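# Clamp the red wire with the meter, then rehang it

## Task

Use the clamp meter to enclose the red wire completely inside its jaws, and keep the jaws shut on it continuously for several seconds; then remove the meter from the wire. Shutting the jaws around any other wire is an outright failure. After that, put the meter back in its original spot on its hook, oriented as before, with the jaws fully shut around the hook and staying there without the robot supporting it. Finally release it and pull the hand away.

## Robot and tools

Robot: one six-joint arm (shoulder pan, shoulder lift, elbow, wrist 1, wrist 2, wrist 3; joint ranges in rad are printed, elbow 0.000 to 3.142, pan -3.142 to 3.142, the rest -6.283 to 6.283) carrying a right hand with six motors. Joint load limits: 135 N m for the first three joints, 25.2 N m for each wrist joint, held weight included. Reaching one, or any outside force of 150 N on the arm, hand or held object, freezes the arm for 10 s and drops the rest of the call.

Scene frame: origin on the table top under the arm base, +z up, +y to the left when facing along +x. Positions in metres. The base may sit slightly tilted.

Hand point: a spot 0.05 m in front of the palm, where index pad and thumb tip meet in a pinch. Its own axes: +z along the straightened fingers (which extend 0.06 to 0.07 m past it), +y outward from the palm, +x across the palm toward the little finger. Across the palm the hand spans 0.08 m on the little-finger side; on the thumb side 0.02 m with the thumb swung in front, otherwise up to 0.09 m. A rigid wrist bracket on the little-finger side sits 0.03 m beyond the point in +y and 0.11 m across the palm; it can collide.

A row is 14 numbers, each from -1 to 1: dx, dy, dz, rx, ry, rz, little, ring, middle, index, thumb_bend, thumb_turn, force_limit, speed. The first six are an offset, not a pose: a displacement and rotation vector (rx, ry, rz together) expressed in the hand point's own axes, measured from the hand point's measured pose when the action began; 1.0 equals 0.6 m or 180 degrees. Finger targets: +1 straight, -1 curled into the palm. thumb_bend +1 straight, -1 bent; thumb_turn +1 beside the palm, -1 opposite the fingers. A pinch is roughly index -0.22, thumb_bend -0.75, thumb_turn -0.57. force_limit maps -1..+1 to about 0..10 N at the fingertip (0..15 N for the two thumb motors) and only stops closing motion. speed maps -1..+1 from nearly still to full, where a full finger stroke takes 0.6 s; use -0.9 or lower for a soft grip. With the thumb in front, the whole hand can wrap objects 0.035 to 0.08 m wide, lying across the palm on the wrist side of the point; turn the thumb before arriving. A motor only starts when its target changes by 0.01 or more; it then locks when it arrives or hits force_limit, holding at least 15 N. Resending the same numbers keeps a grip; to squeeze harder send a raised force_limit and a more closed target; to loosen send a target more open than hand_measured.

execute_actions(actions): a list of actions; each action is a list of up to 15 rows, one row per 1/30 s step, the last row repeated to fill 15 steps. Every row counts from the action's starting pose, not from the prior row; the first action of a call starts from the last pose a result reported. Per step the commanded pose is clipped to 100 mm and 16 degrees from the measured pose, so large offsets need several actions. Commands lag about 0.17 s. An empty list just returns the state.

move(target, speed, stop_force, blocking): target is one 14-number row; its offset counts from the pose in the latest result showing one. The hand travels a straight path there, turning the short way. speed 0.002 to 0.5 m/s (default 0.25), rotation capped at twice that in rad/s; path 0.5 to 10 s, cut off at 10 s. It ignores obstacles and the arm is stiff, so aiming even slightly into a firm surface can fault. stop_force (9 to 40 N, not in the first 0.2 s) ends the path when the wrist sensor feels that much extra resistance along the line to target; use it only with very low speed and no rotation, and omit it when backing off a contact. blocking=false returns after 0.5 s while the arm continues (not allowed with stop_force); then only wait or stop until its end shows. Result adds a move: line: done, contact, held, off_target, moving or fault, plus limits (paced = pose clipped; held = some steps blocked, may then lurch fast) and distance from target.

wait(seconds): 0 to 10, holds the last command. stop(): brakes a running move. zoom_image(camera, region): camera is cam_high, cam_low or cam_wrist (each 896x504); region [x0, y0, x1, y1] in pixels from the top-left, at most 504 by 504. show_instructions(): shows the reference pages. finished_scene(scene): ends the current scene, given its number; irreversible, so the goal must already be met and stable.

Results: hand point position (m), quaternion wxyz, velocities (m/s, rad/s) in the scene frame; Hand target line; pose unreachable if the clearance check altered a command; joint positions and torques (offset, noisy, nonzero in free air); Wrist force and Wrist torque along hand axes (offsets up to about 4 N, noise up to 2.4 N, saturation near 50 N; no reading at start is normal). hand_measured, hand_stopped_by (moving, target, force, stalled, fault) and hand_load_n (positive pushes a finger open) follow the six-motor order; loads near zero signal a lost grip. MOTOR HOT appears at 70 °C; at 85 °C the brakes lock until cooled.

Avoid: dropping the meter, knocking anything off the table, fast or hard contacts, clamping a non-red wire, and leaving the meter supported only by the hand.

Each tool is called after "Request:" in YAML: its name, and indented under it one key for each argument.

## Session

Request:
execute_actions:
  actions: []

Request:
show_instructions:

Scene clock: 0.00 s.
end_effector_position=(+0.1756, -0.1228, +0.1264) hand_measured=(+1.000, +1.000, +1.000, +1.000, +1.000, +1.000) hand_load_n=(+0.0, +0.0, +0.0, +0.0, +0.0, +0.0) hand_stopped_by=(target, target, target, target, target, target) hand_force_limit=0.00 hand_speed=-0.80 end_effector_quat_wxyz=(-0.063, +0.876, -0.477, +0.025) end_effector_velocity=(+0.000, -0.000, +0.000) end_effector_angular_velocity=(-0.000, -0.000, +0.001)
Joint positions: [-1.031 -1.187  2.415  0.156  1.504 -4.791]
Joint velocities: [ 0.001 -0.001 -0.     0.001  0.    -0.   ]
Joint torques (N m, as the arm reports them, + toward a larger angle): no reading
Motor temperatures (°C, as the motors report them): [22 24 22 32 32 30]
Wrist force (N, on the end effector, along its own x y z axes, offset not removed): no reading
Wrist torque (N m, same axes, about the end effector's origin, offset not removed): no reading
Hand target: +0.176, -0.123, +0.126; -0.063, +0.876, -0.477, +0.025

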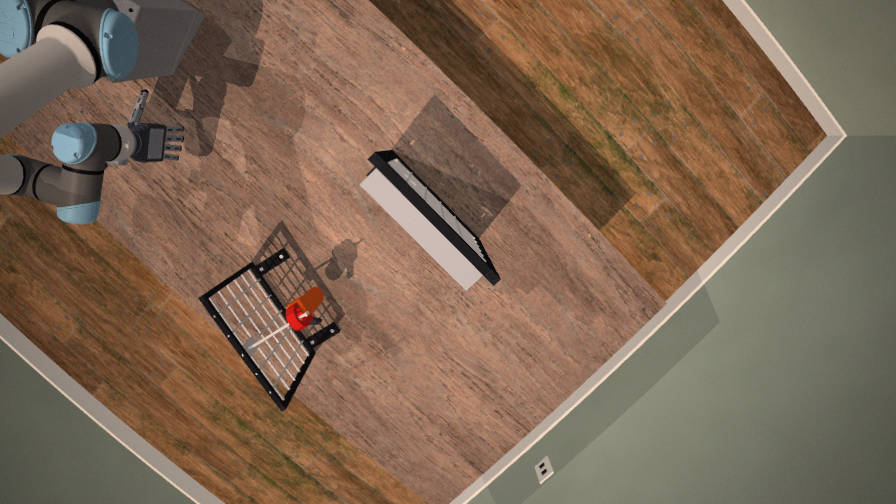

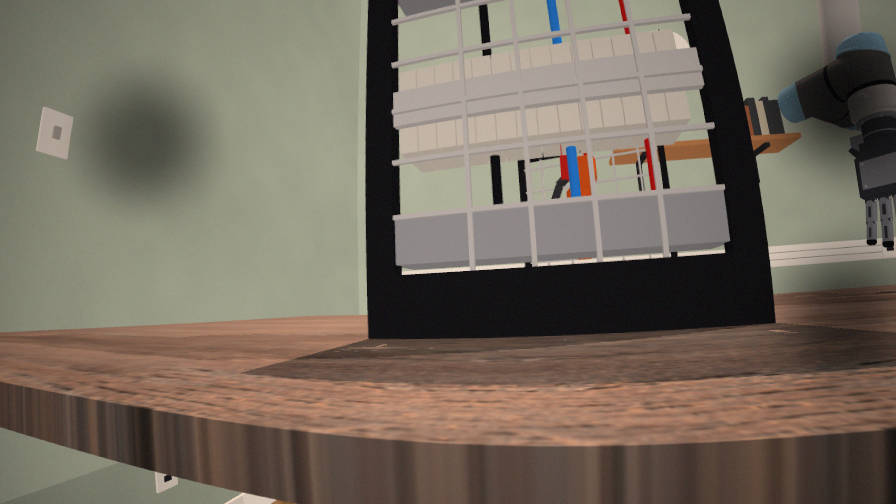

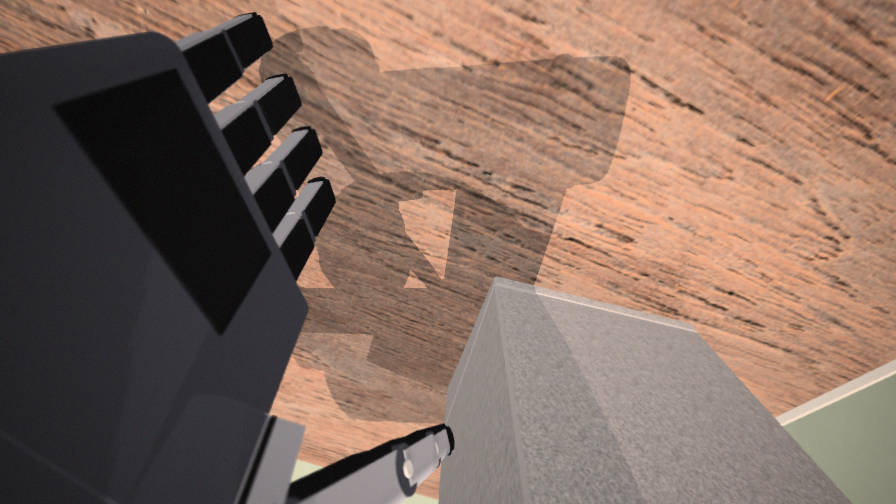

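Reference images for this scene: CLAMP METER 400 A page 1, FIVE-FINGER HAND page 1.

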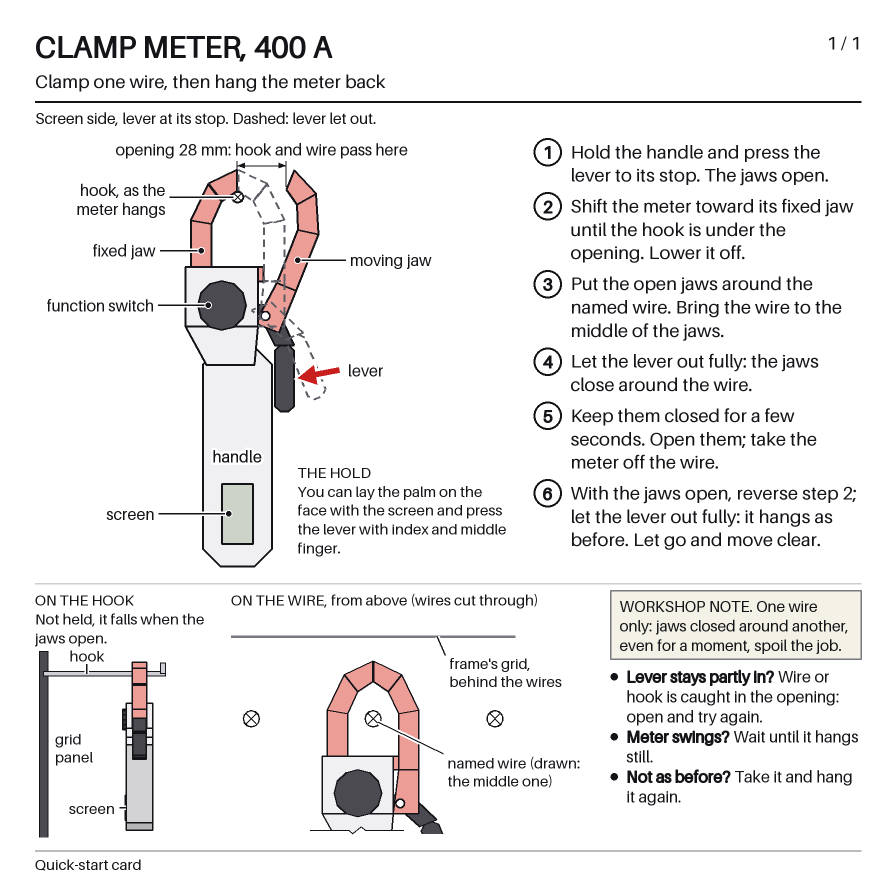

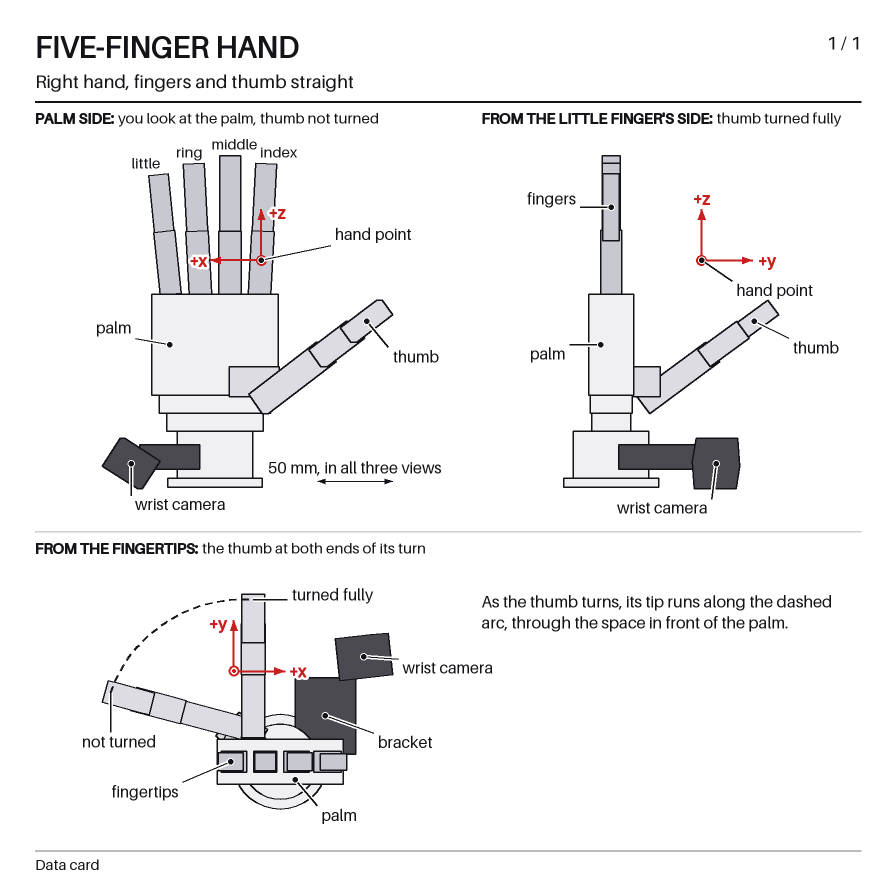

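Request:
move:
  target: [0.093,-0.448,-0.15,0,0,0.755,1,1,1,1,1,-1,0,-0.7]

Request:
move:
  target: [-0.2,0,0,0,-0.473,0,1,1,1,1,1,-1,0,-0.7]

Scene clock: 16.43 s.
end_effector_position=(+0.4203, -0.0331, +0.2509) hand_measured=(+1.000, +1.000, +1.000, +1.000, +1.000, -1.000) hand_load_n=(+0.0, +0.0, +0.0, +0.0, +0.0, +0.0) hand_stopped_by=(target, target, target, target, target, target) hand_force_limit=0.00 hand_speed=-0.70 end_effector_quat_wxyz=(+0.047, +0.112, +0.991, +0.050) end_effector_velocity=(+0.001, +0.001, +0.000) end_effector_angular_velocity=(+0.000, +0.005, -0.015)
Joint positions: [-0.508 -1.251  2.024  0.602  1.605 -1.907]
Joint velocities: [ 0.006  0.001 -0.002  0.004  0.004  0.022]
Joint torques (N m, as the arm reports them, + toward a larger angle): [ 18.1  -21.79 -24.5    4.29   1.37   2.52]
Motor temperatures (°C, as the motors report them): [22 24 22 32 32 30]
Wrist force (N, on the end effector, along its own x y z axes, offset not removed): [3.2 0.2 0.3]
Wrist torque (N m, same axes, about the end effector's origin, offset not removed): [-0.14 -0.44 0.27]
Hand target: +0.420, -0.033, +0.251; +0.047, +0.113, +0.991, +0.050
Off the commanded pose: 0.000 m, 0 deg.
move: done

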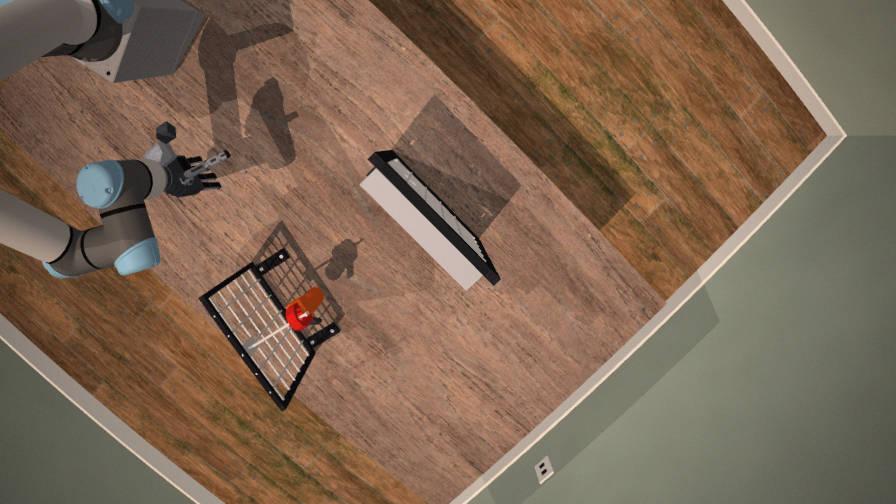

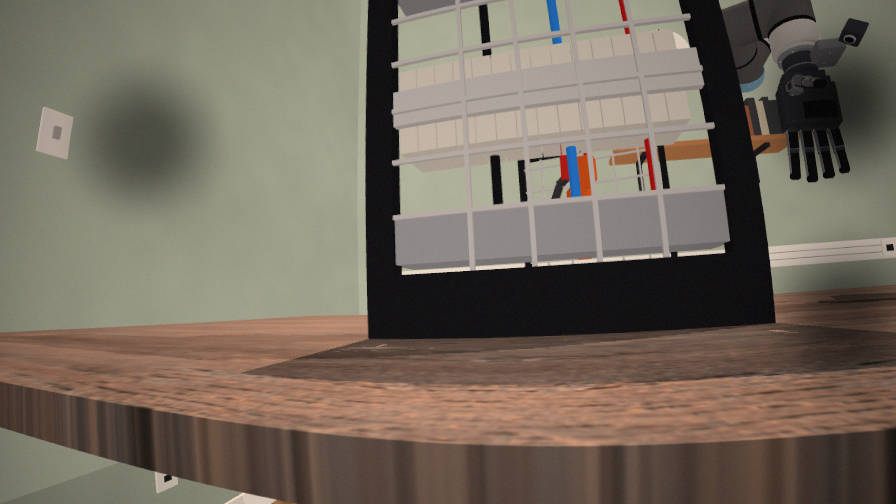

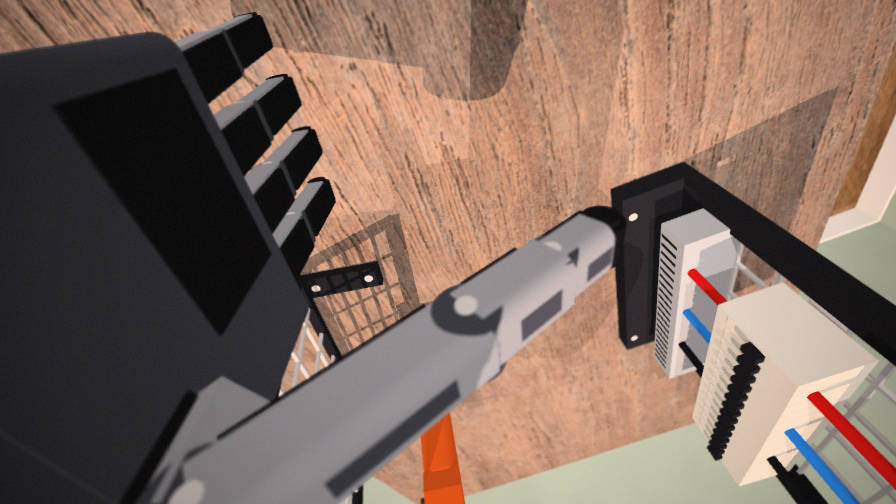

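Scene clock: 20.03 s.
end_effector_position=(+0.5367, -0.0602, +0.2610) hand_measured=(+1.000, +1.000, +1.000, +1.000, +1.000, -1.000) hand_load_n=(+0.0, +0.0, +0.0, +0.0, +0.0, +0.0) hand_stopped_by=(target, target, target, target, target, target) hand_force_limit=0.00 hand_speed=-0.70 end_effector_quat_wxyz=(+0.705, +0.116, +0.699, -0.039) end_effector_velocity=(+0.001, +0.000, -0.000) end_effector_angular_velocity=(-0.002, -0.015, -0.004)
Joint positions: [-0.667 -0.887  2.518 -1.729  1.08  -1.619]
Joint velocities: [ 0.005  0.017 -0.003 -0.031  0.007  0.009]
Joint torques (N m, as the arm reports them, + toward a larger angle): [ 16.17 -19.98  -9.61  -3.62   1.42   2.6 ]
Motor temperatures (°C, as the motors report them): [22 24 22 32 32 30]
Wrist force (N, on the end effector, along its own x y z axes, offset not removed): [0.2 -2.9 0.9]
Wrist torque (N m, same axes, about the end effector's origin, offset not removed): [-0.58 -0.13 -0.05]
Hand target: +0.537, -0.060, +0.261; +0.705, +0.116, +0.698, -0.039
Off the commanded pose: 0.000 m, 0 deg.
move: done

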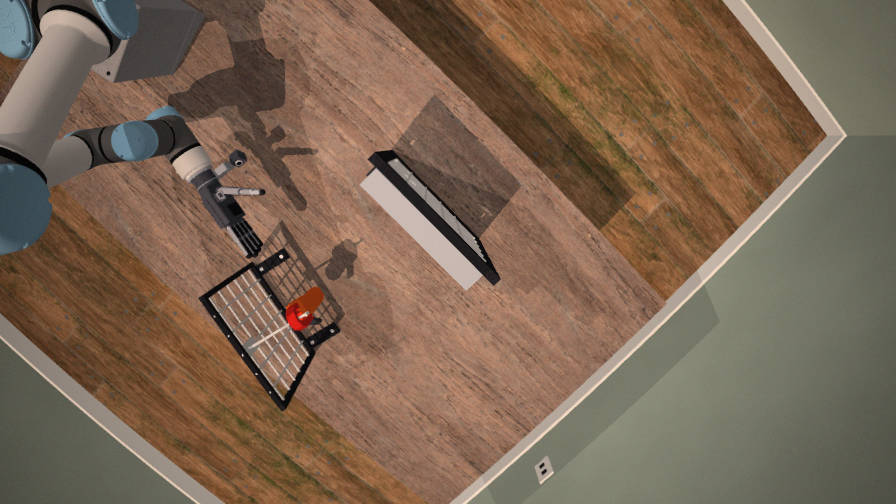

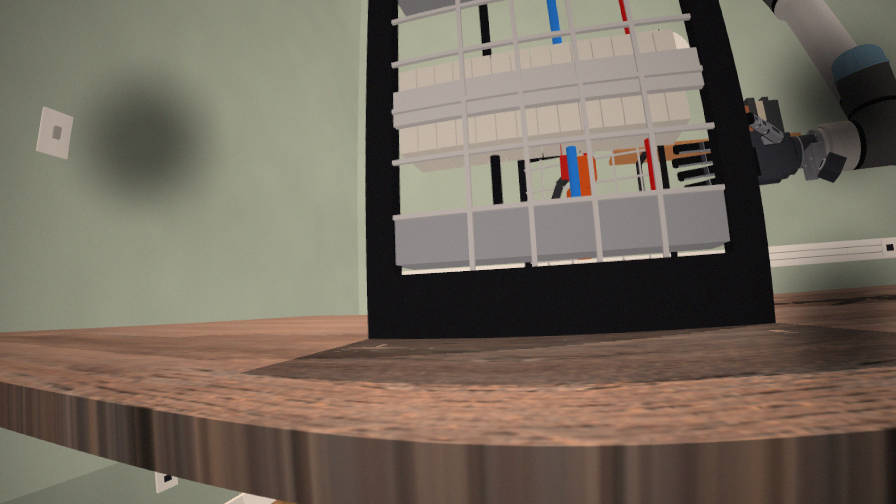

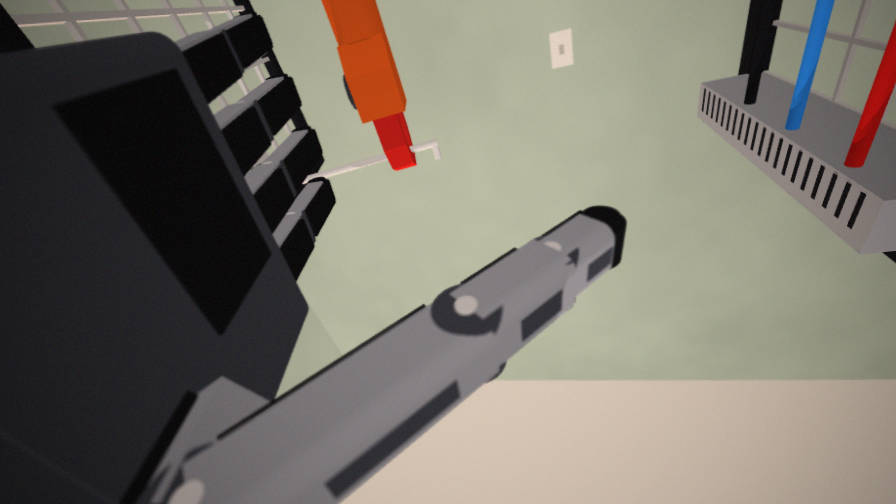

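Request:
move:
  target: [0.073,-0.042,0.1,0,0,-0.035,1,1,1,1,1,-1,0,-0.7]
  speed: 0.1

Scene clock: 25.53 s.
end_effector_position=(+0.5904, -0.0928, +0.2147) hand_measured=(+1.000, +1.000, +1.000, +1.000, +1.000, -1.000) hand_load_n=(+0.0, +0.0, +0.0, +0.0, +0.0, +0.0) hand_stopped_by=(target, target, target, target, target, target) hand_force_limit=0.00 hand_speed=-0.70 end_effector_quat_wxyz=(+0.702, +0.078, +0.704, -0.077) end_effector_velocity=(+0.002, -0.003, -0.002) end_effector_angular_velocity=(-0.004, +0.000, -0.002)
Joint positions: [-0.661 -0.788  2.318 -1.629  1.085 -1.729]
Joint velocities: [-0.001  0.004 -0.009  0.004  0.001 -0.003]
Joint torques (N m, as the arm reports them, + toward a larger angle): [ 17.48 -26.31 -13.1    0.95   1.39  -2.29]
Motor temperatures (°C, as the motors report them): [22 24 22 32 32 30]
Wrist force (N, on the end effector, along its own x y z axes, offset not removed): [-0.1 -0.7 -0.8]
Wrist torque (N m, same axes, about the end effector's origin, offset not removed): [-0.04 0.19 -0.01]
Hand target: +0.591, -0.093, +0.214; +0.702, +0.078, +0.704, -0.077
Off the commanded pose: 0.000 m, 0 deg.
move: done

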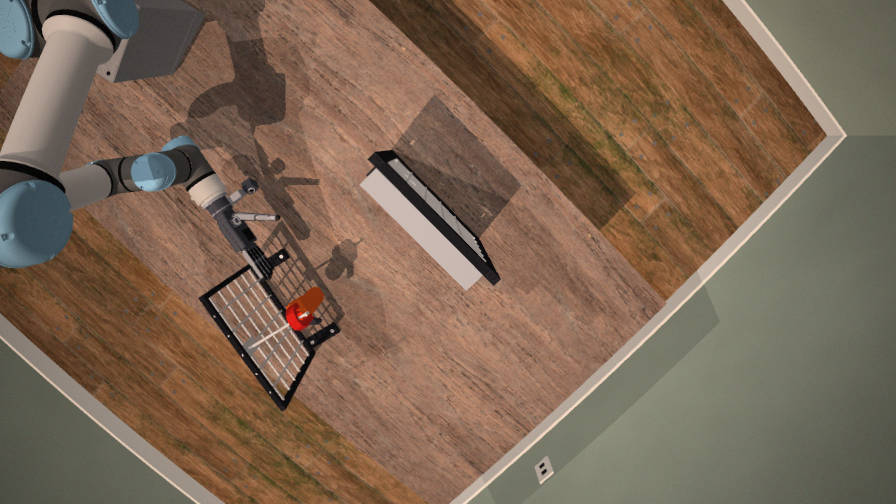

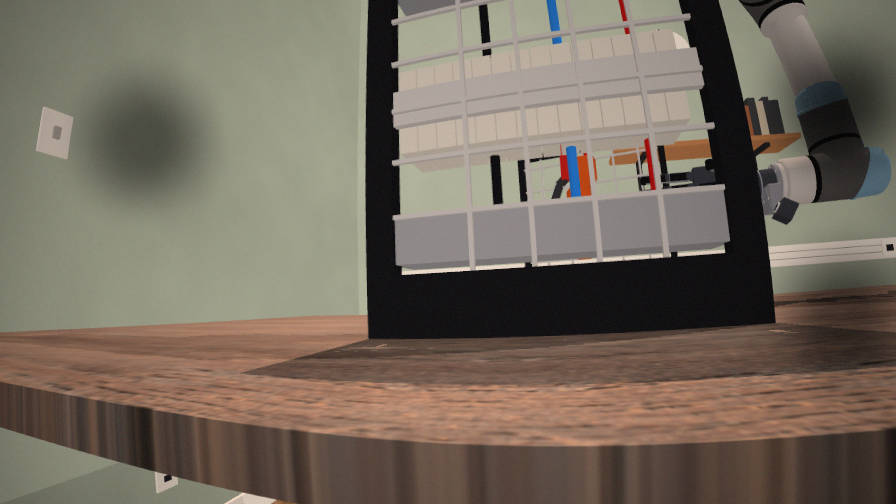

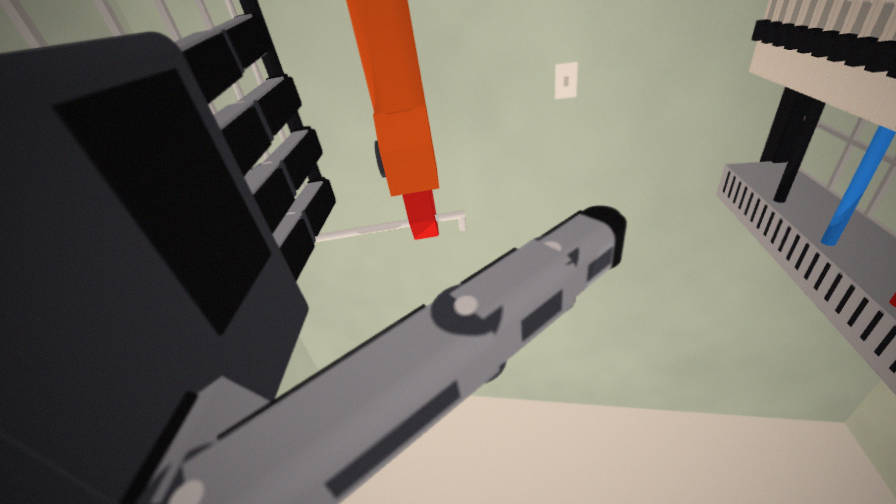

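Close match; lower ~7 mm and compare at +78 mm.

Request:
move:
  target: [0.012,0,0.135,0,0,0,1,1,1,1,1,-1,0,-0.7]
  speed: 0.08

Request:
move:
  target: [0,0,0.14,0,0,0,1,1,1,1,1,-1,0,-0.7]
  speed: 0.05

Scene clock: 34.93 s.
end_effector_position=(+0.6692, -0.1104, +0.2073) hand_measured=(+1.000, +1.000, +1.000, +1.000, +1.000, -1.000) hand_load_n=(+0.0, +0.0, +0.0, +0.0, +0.0, +0.0) hand_stopped_by=(target, target, target, target, target, target) hand_force_limit=0.00 hand_speed=-0.70 end_effector_quat_wxyz=(+0.702, +0.078, +0.704, -0.077) end_effector_velocity=(+0.002, +0.001, -0.001) end_effector_angular_velocity=(+0.001, +0.001, +0.001)
Joint positions: [-0.571 -0.753  2.087 -1.428  1.176 -1.739]
Joint velocities: [ 0.003  0.002 -0.005  0.005  0.002 -0.   ]
Joint torques (N m, as the arm reports them, + toward a larger angle): [ 18.52 -29.81 -17.01   0.94   1.33  -2.28]
Motor temperatures (°C, as the motors report them): [22 24 22 32 32 30]
Wrist force (N, on the end effector, along its own x y z axes, offset not removed): [1.8 -1.1 -0.6]
Wrist torque (N m, same axes, about the end effector's origin, offset not removed): [0.02 -0.21 0.13]
Hand target: +0.669, -0.110, +0.207; +0.702, +0.078, +0.704, -0.077
Off the commanded pose: 0.000 m, 0 deg.
move: done

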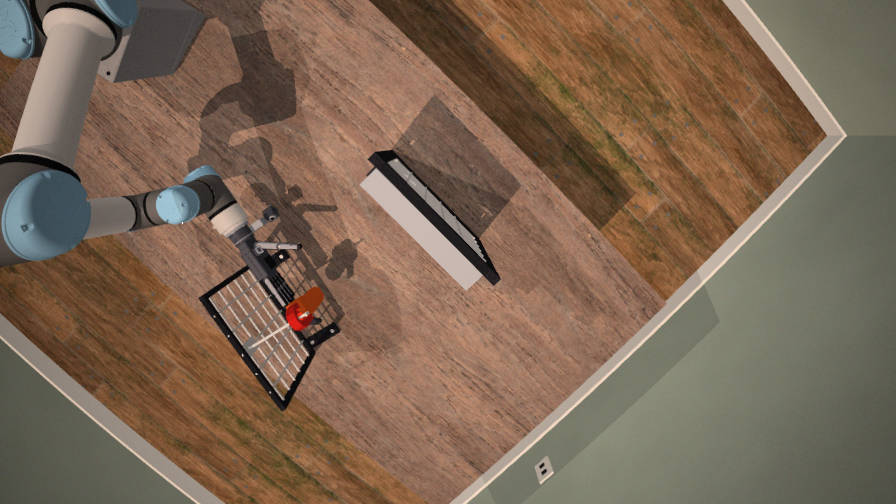

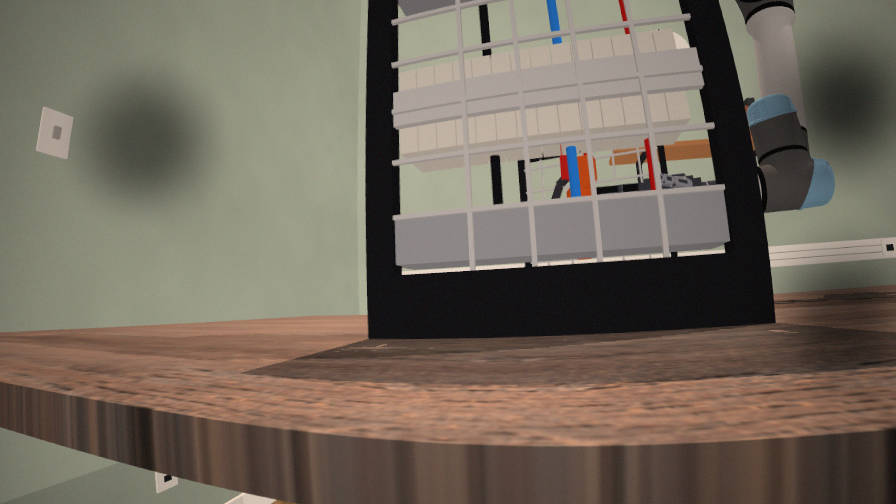

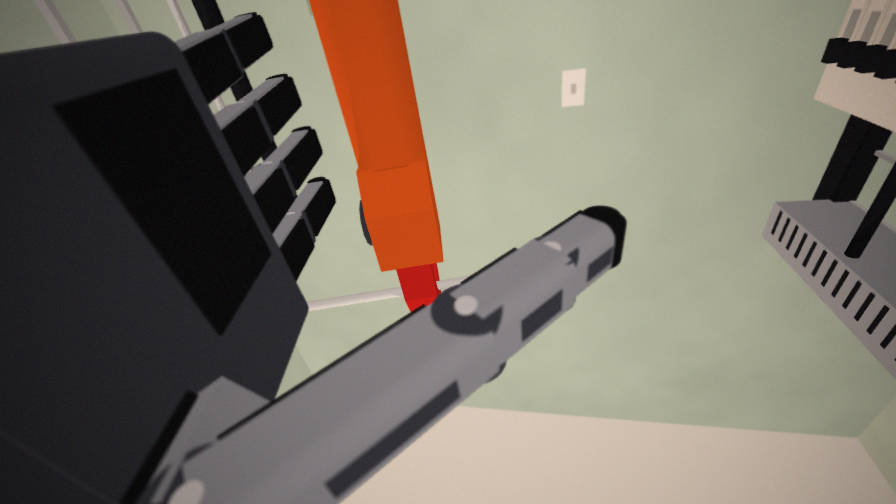

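Scene clock: 37.03 s.
end_effector_position=(+0.7510, -0.1286, +0.2070) hand_measured=(+1.000, +1.000, +1.000, +1.000, +1.000, -1.000) hand_load_n=(+0.0, +0.0, +0.0, +0.0, +0.0, +0.0) hand_stopped_by=(target, target, target, target, target, target) hand_force_limit=0.00 hand_speed=-0.70 end_effector_quat_wxyz=(+0.702, +0.078, +0.704, -0.077) end_effector_velocity=(+0.002, -0.001, -0.001) end_effector_angular_velocity=(+0.000, +0.001, -0.001)
Joint positions: [-0.505 -0.698  1.839 -1.233  1.241 -1.745]
Joint velocities: [ 0.001  0.003 -0.007  0.005  0.002 -0.   ]
Joint torques (N m, as the arm reports them, + toward a larger angle): [ 20.35 -34.65 -19.98   0.75   1.23  -2.31]
Motor temperatures (°C, as the motors report them): [22 24 22 32 32 30]
Wrist force (N, on the end effector, along its own x y z axes, offset not removed): [-1.7 -2.9 1.9]
Wrist torque (N m, same axes, about the end effector's origin, offset not removed): [-0.61 0.25 -0.22]
Hand target: +0.751, -0.129, +0.207; +0.702, +0.078, +0.704, -0.077
Off the commanded pose: 0.000 m, 0 deg.
move: done

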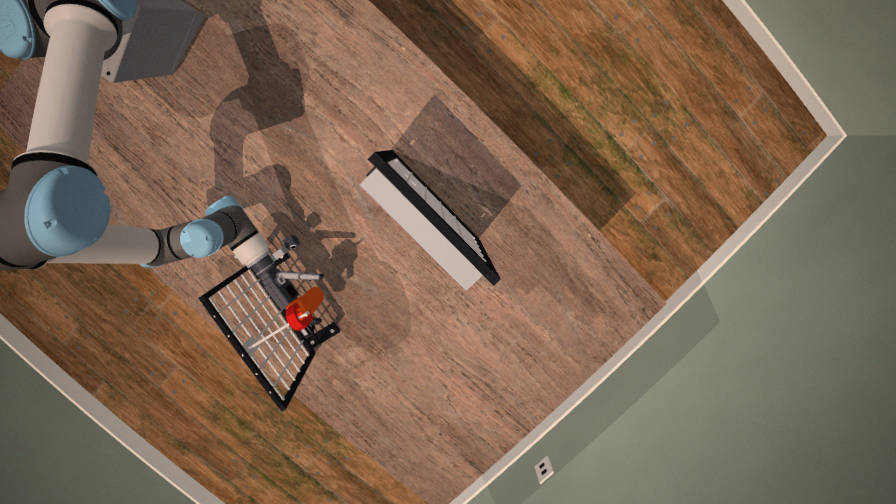

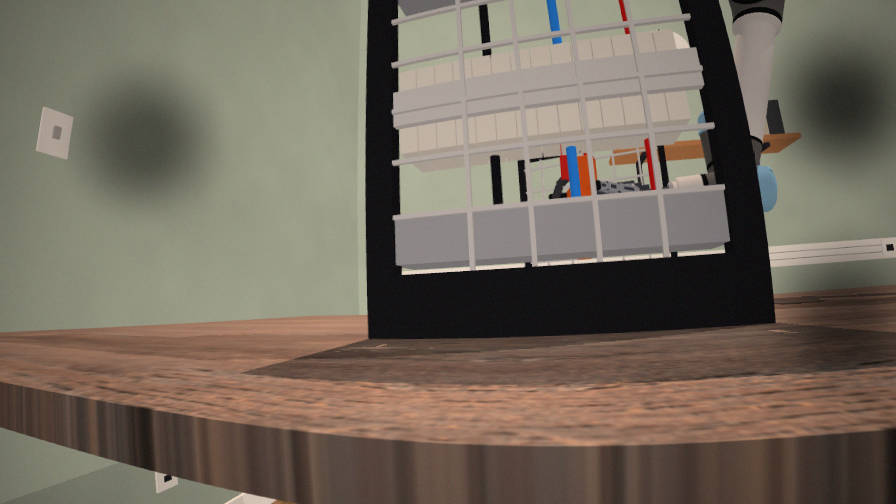

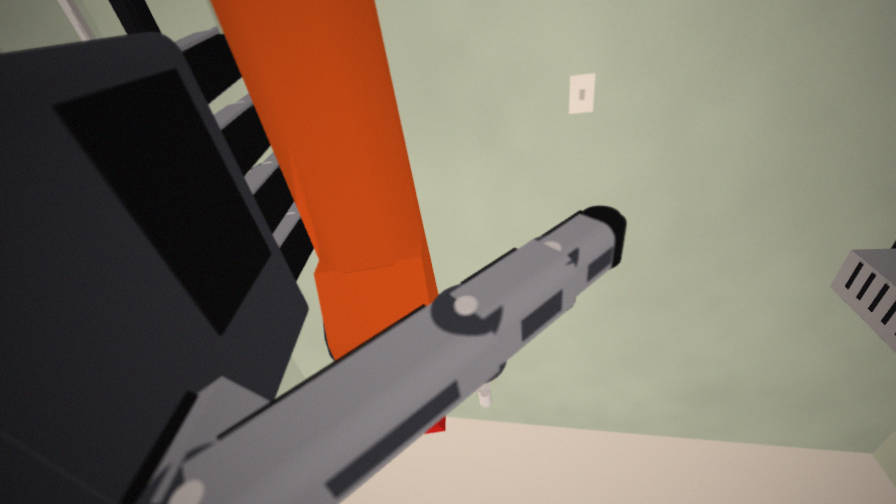

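Request:
move:
  target: [0,0.009,0.06,0,0,0,1,1,1,1,1,-1,0,-0.7]
  speed: 0.02

Request:
move:
  target: [0,0,0,0,0,0,-1,-1,1,1,0.25,-1,1,-0.65]

Request:
move:
  target: [0,0,0,0,0,0,-1,-1,-1,-1,0.25,-1,1,-0.6]

Request:
zoom_image:
  camera: "cam_high"
  region: [235, 240, 365, 370]

Scene clock: 48.90 s.
end_effector_position=(+0.7869, -0.1311, +0.2069) hand_measured=(+1.000, +1.000, +1.000, +1.000, +1.000, -1.000) hand_load_n=(+0.0, +0.0, +0.0, +0.0, +0.0, +0.0) hand_stopped_by=(target, target, target, target, target, target) hand_force_limit=0.00 hand_speed=-0.70 end_effector_quat_wxyz=(+0.702, +0.078, +0.704, -0.077) end_effector_velocity=(+0.003, -0.001, +0.000) end_effector_angular_velocity=(-0.000, -0.000, -0.001)
Joint positions: [-0.474 -0.663  1.726 -1.155  1.272 -1.748]
Joint velocities: [ 0.001  0.002 -0.009  0.007  0.002 -0.   ]
Joint torques (N m, as the arm reports them, + toward a larger angle): [ 22.01 -36.72 -23.31   0.91   1.4   -2.22]
Motor temperatures (°C, as the motors report them): [22 24 22 32 32 30]
Wrist force (N, on the end effector, along its own x y z axes, offset not removed): [-1.1 -1.9 -1.6]
Wrist torque (N m, same axes, about the end effector's origin, offset not removed): [-0.28 0.26 -0.08]
Hand target: +0.787, -0.131, +0.207; +0.702, +0.078, +0.704, -0.077
Off the commanded pose: 0.000 m, 0 deg.
move: done

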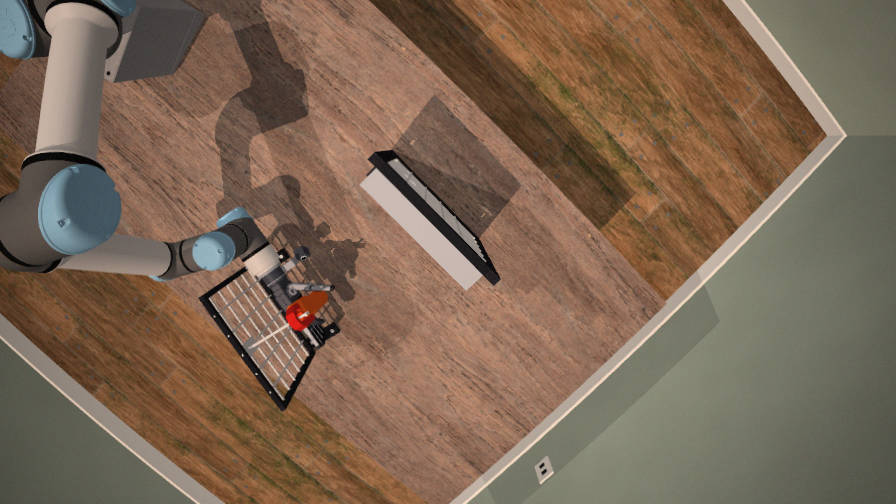

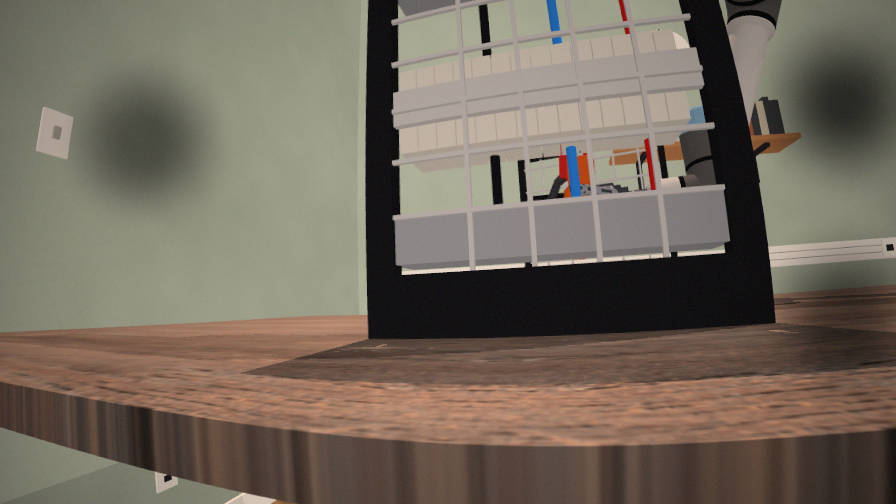

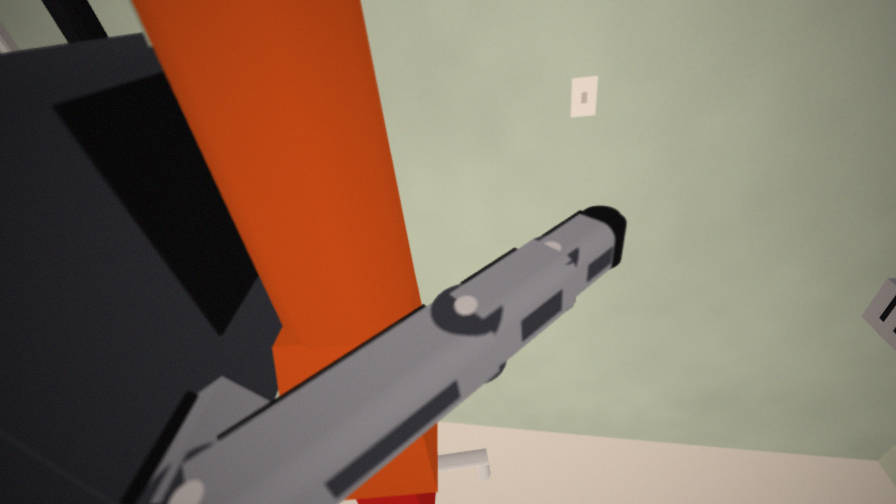

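Scene clock: 52.23 s.
end_effector_position=(+0.7869, -0.1311, +0.2069) hand_measured=(-0.772, -0.754, +1.000, +1.000, +0.250, -1.000) hand_load_n=(+11.0, +9.0, +0.0, +0.0, +0.0, +0.0) hand_stopped_by=(force, force, target, target, target, target) hand_force_limit=1.00 hand_speed=-0.65 end_effector_quat_wxyz=(+0.702, +0.078, +0.704, -0.077) end_effector_velocity=(-0.000, +0.001, +0.001) end_effector_angular_velocity=(-0.000, -0.000, +0.001)
Joint positions: [-0.474 -0.663  1.726 -1.155  1.272 -1.748]
Joint velocities: [ 0.001 -0.001  0.001 -0.     0.    -0.   ]
Joint torques (N m, as the arm reports them, + toward a larger angle): [  2.8  -48.21   3.42  -3.45  -1.94   1.14]
Motor temperatures (°C, as the motors report them): [22 24 22 32 32 30]
Wrist force (N, on the end effector, along its own x y z axes, offset not removed): [-0.1 1.3 -0.6]
Wrist torque (N m, same axes, about the end effector's origin, offset not removed): [0.24 0.21 0.01]
Hand target: +0.787, -0.131, +0.207; +0.702, +0.078, +0.704, -0.077
Off the commanded pose: 0.000 m, 0 deg.
move: done

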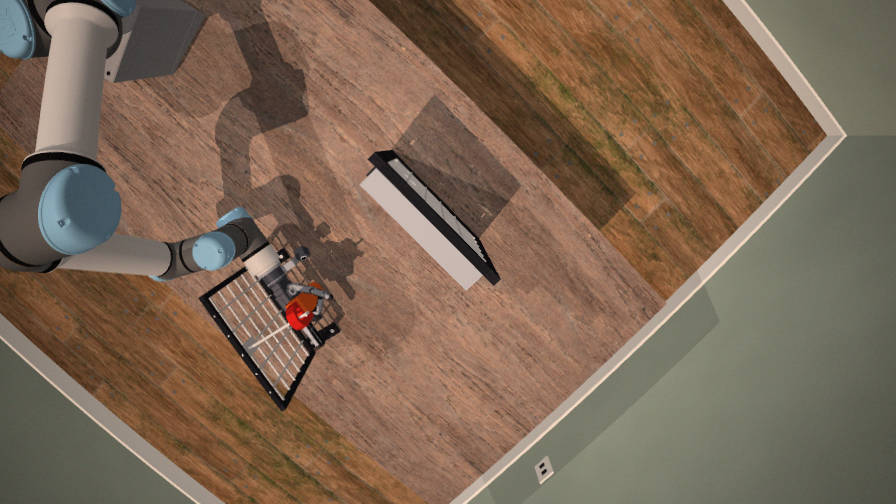

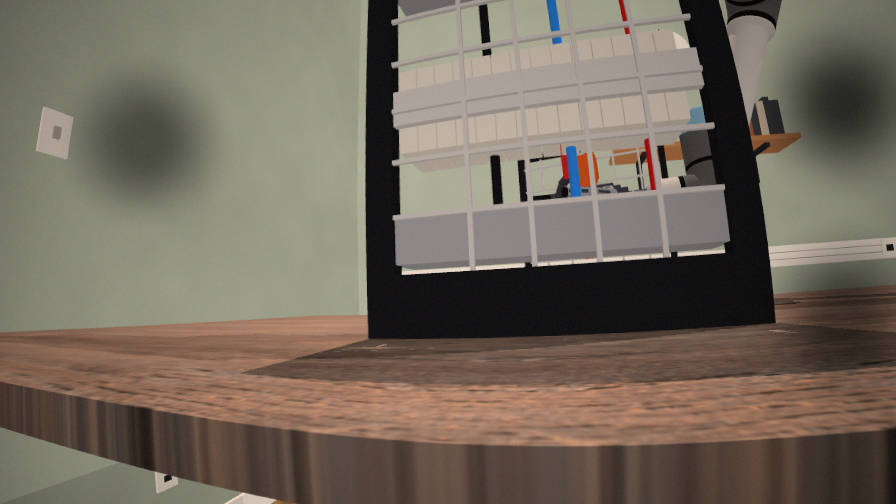

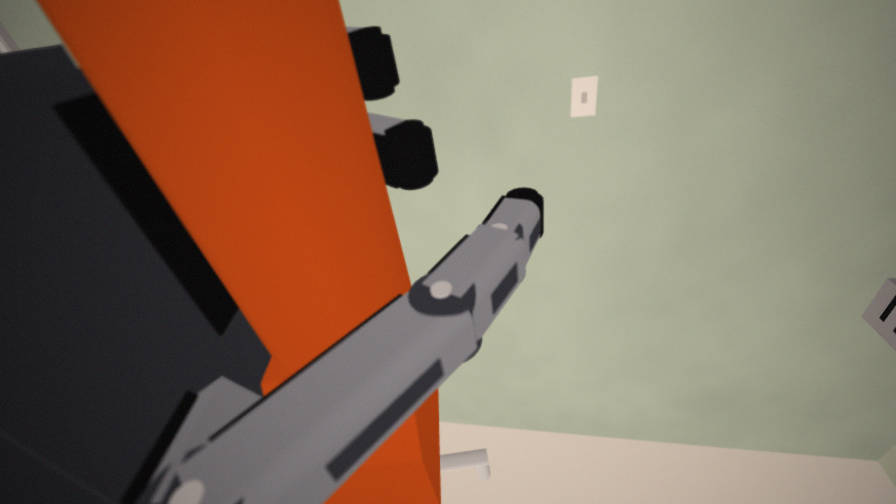

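Scene clock: 55.13 s.
end_effector_position=(+0.7869, -0.1311, +0.2069) hand_measured=(-0.774, -0.754, -0.744, -0.728, +0.252, -1.000) hand_load_n=(+0.0, +0.0, +11.0, +7.5, +5.0, +1.0) hand_stopped_by=(force, force, force, force, target, target) hand_force_limit=1.00 hand_speed=-0.60 end_effector_quat_wxyz=(+0.702, +0.078, +0.704, -0.077) end_effector_velocity=(-0.001, -0.000, -0.001) end_effector_angular_velocity=(+0.001, +0.002, -0.002)
Joint positions: [-0.474 -0.663  1.726 -1.155  1.272 -1.748]
Joint velocities: [-0.001  0.001  0.001  0.     0.001  0.   ]
Joint torques (N m, as the arm reports them, + toward a larger angle): [  3.2  -45.83   1.6   -2.94  -0.95   1.26]
Motor temperatures (°C, as the motors report them): [22 24 22 32 32 30]
Wrist force (N, on the end effector, along its own x y z axes, offset not removed): [1.7 -2.7 2.2]
Wrist torque (N m, same axes, about the end effector's origin, offset not removed): [-0.65 -0.14 -0.14]
Hand target: +0.787, -0.131, +0.207; +0.702, +0.078, +0.704, -0.077
Off the commanded pose: 0.000 m, 0 deg.
move: done

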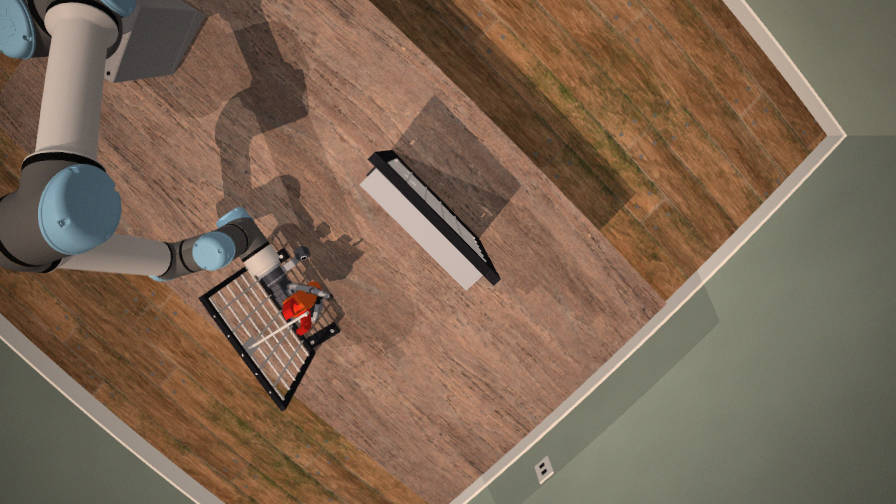

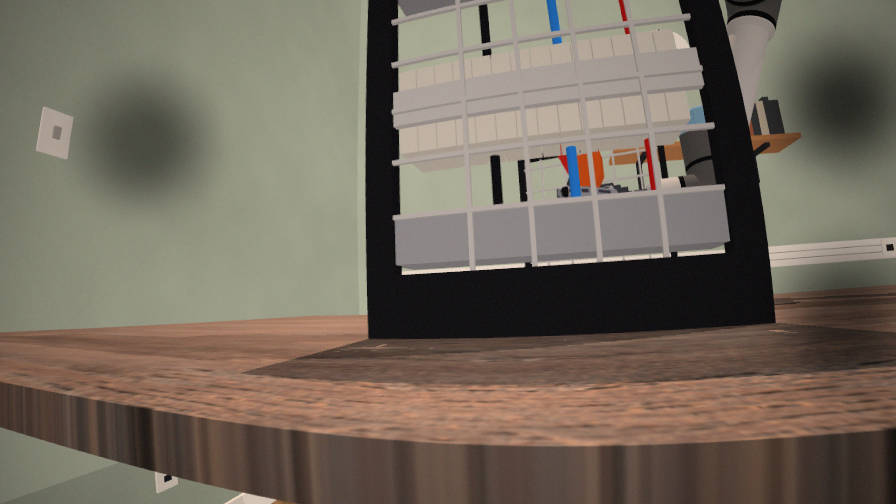

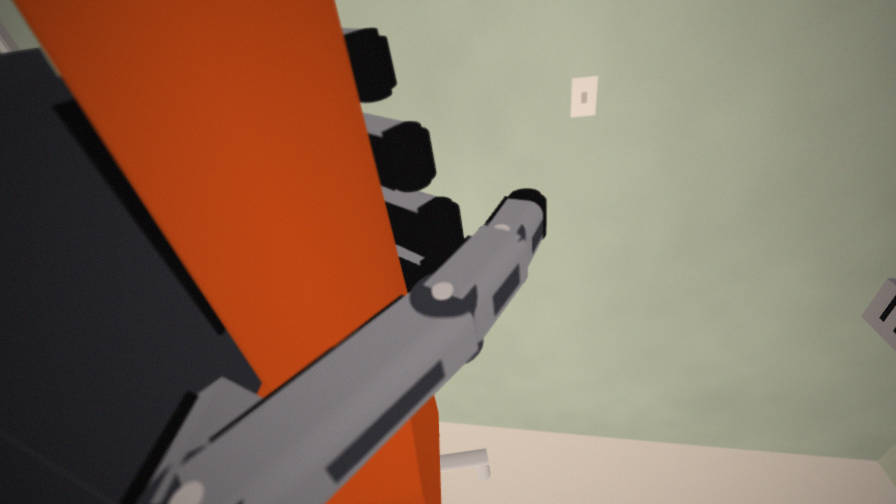

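Region (235, 240, 365, 370) of cam_high's 896x504 image, scaled by 3.877, with more detail than that image has.

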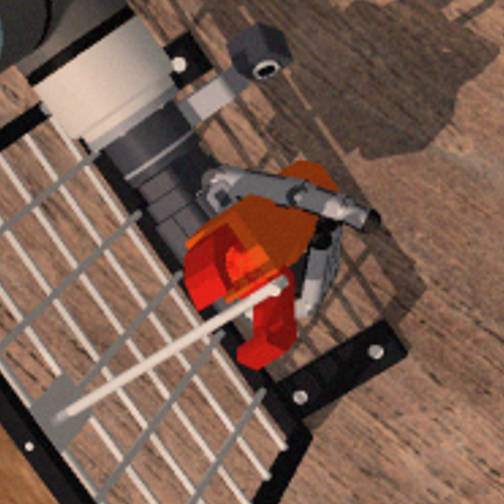

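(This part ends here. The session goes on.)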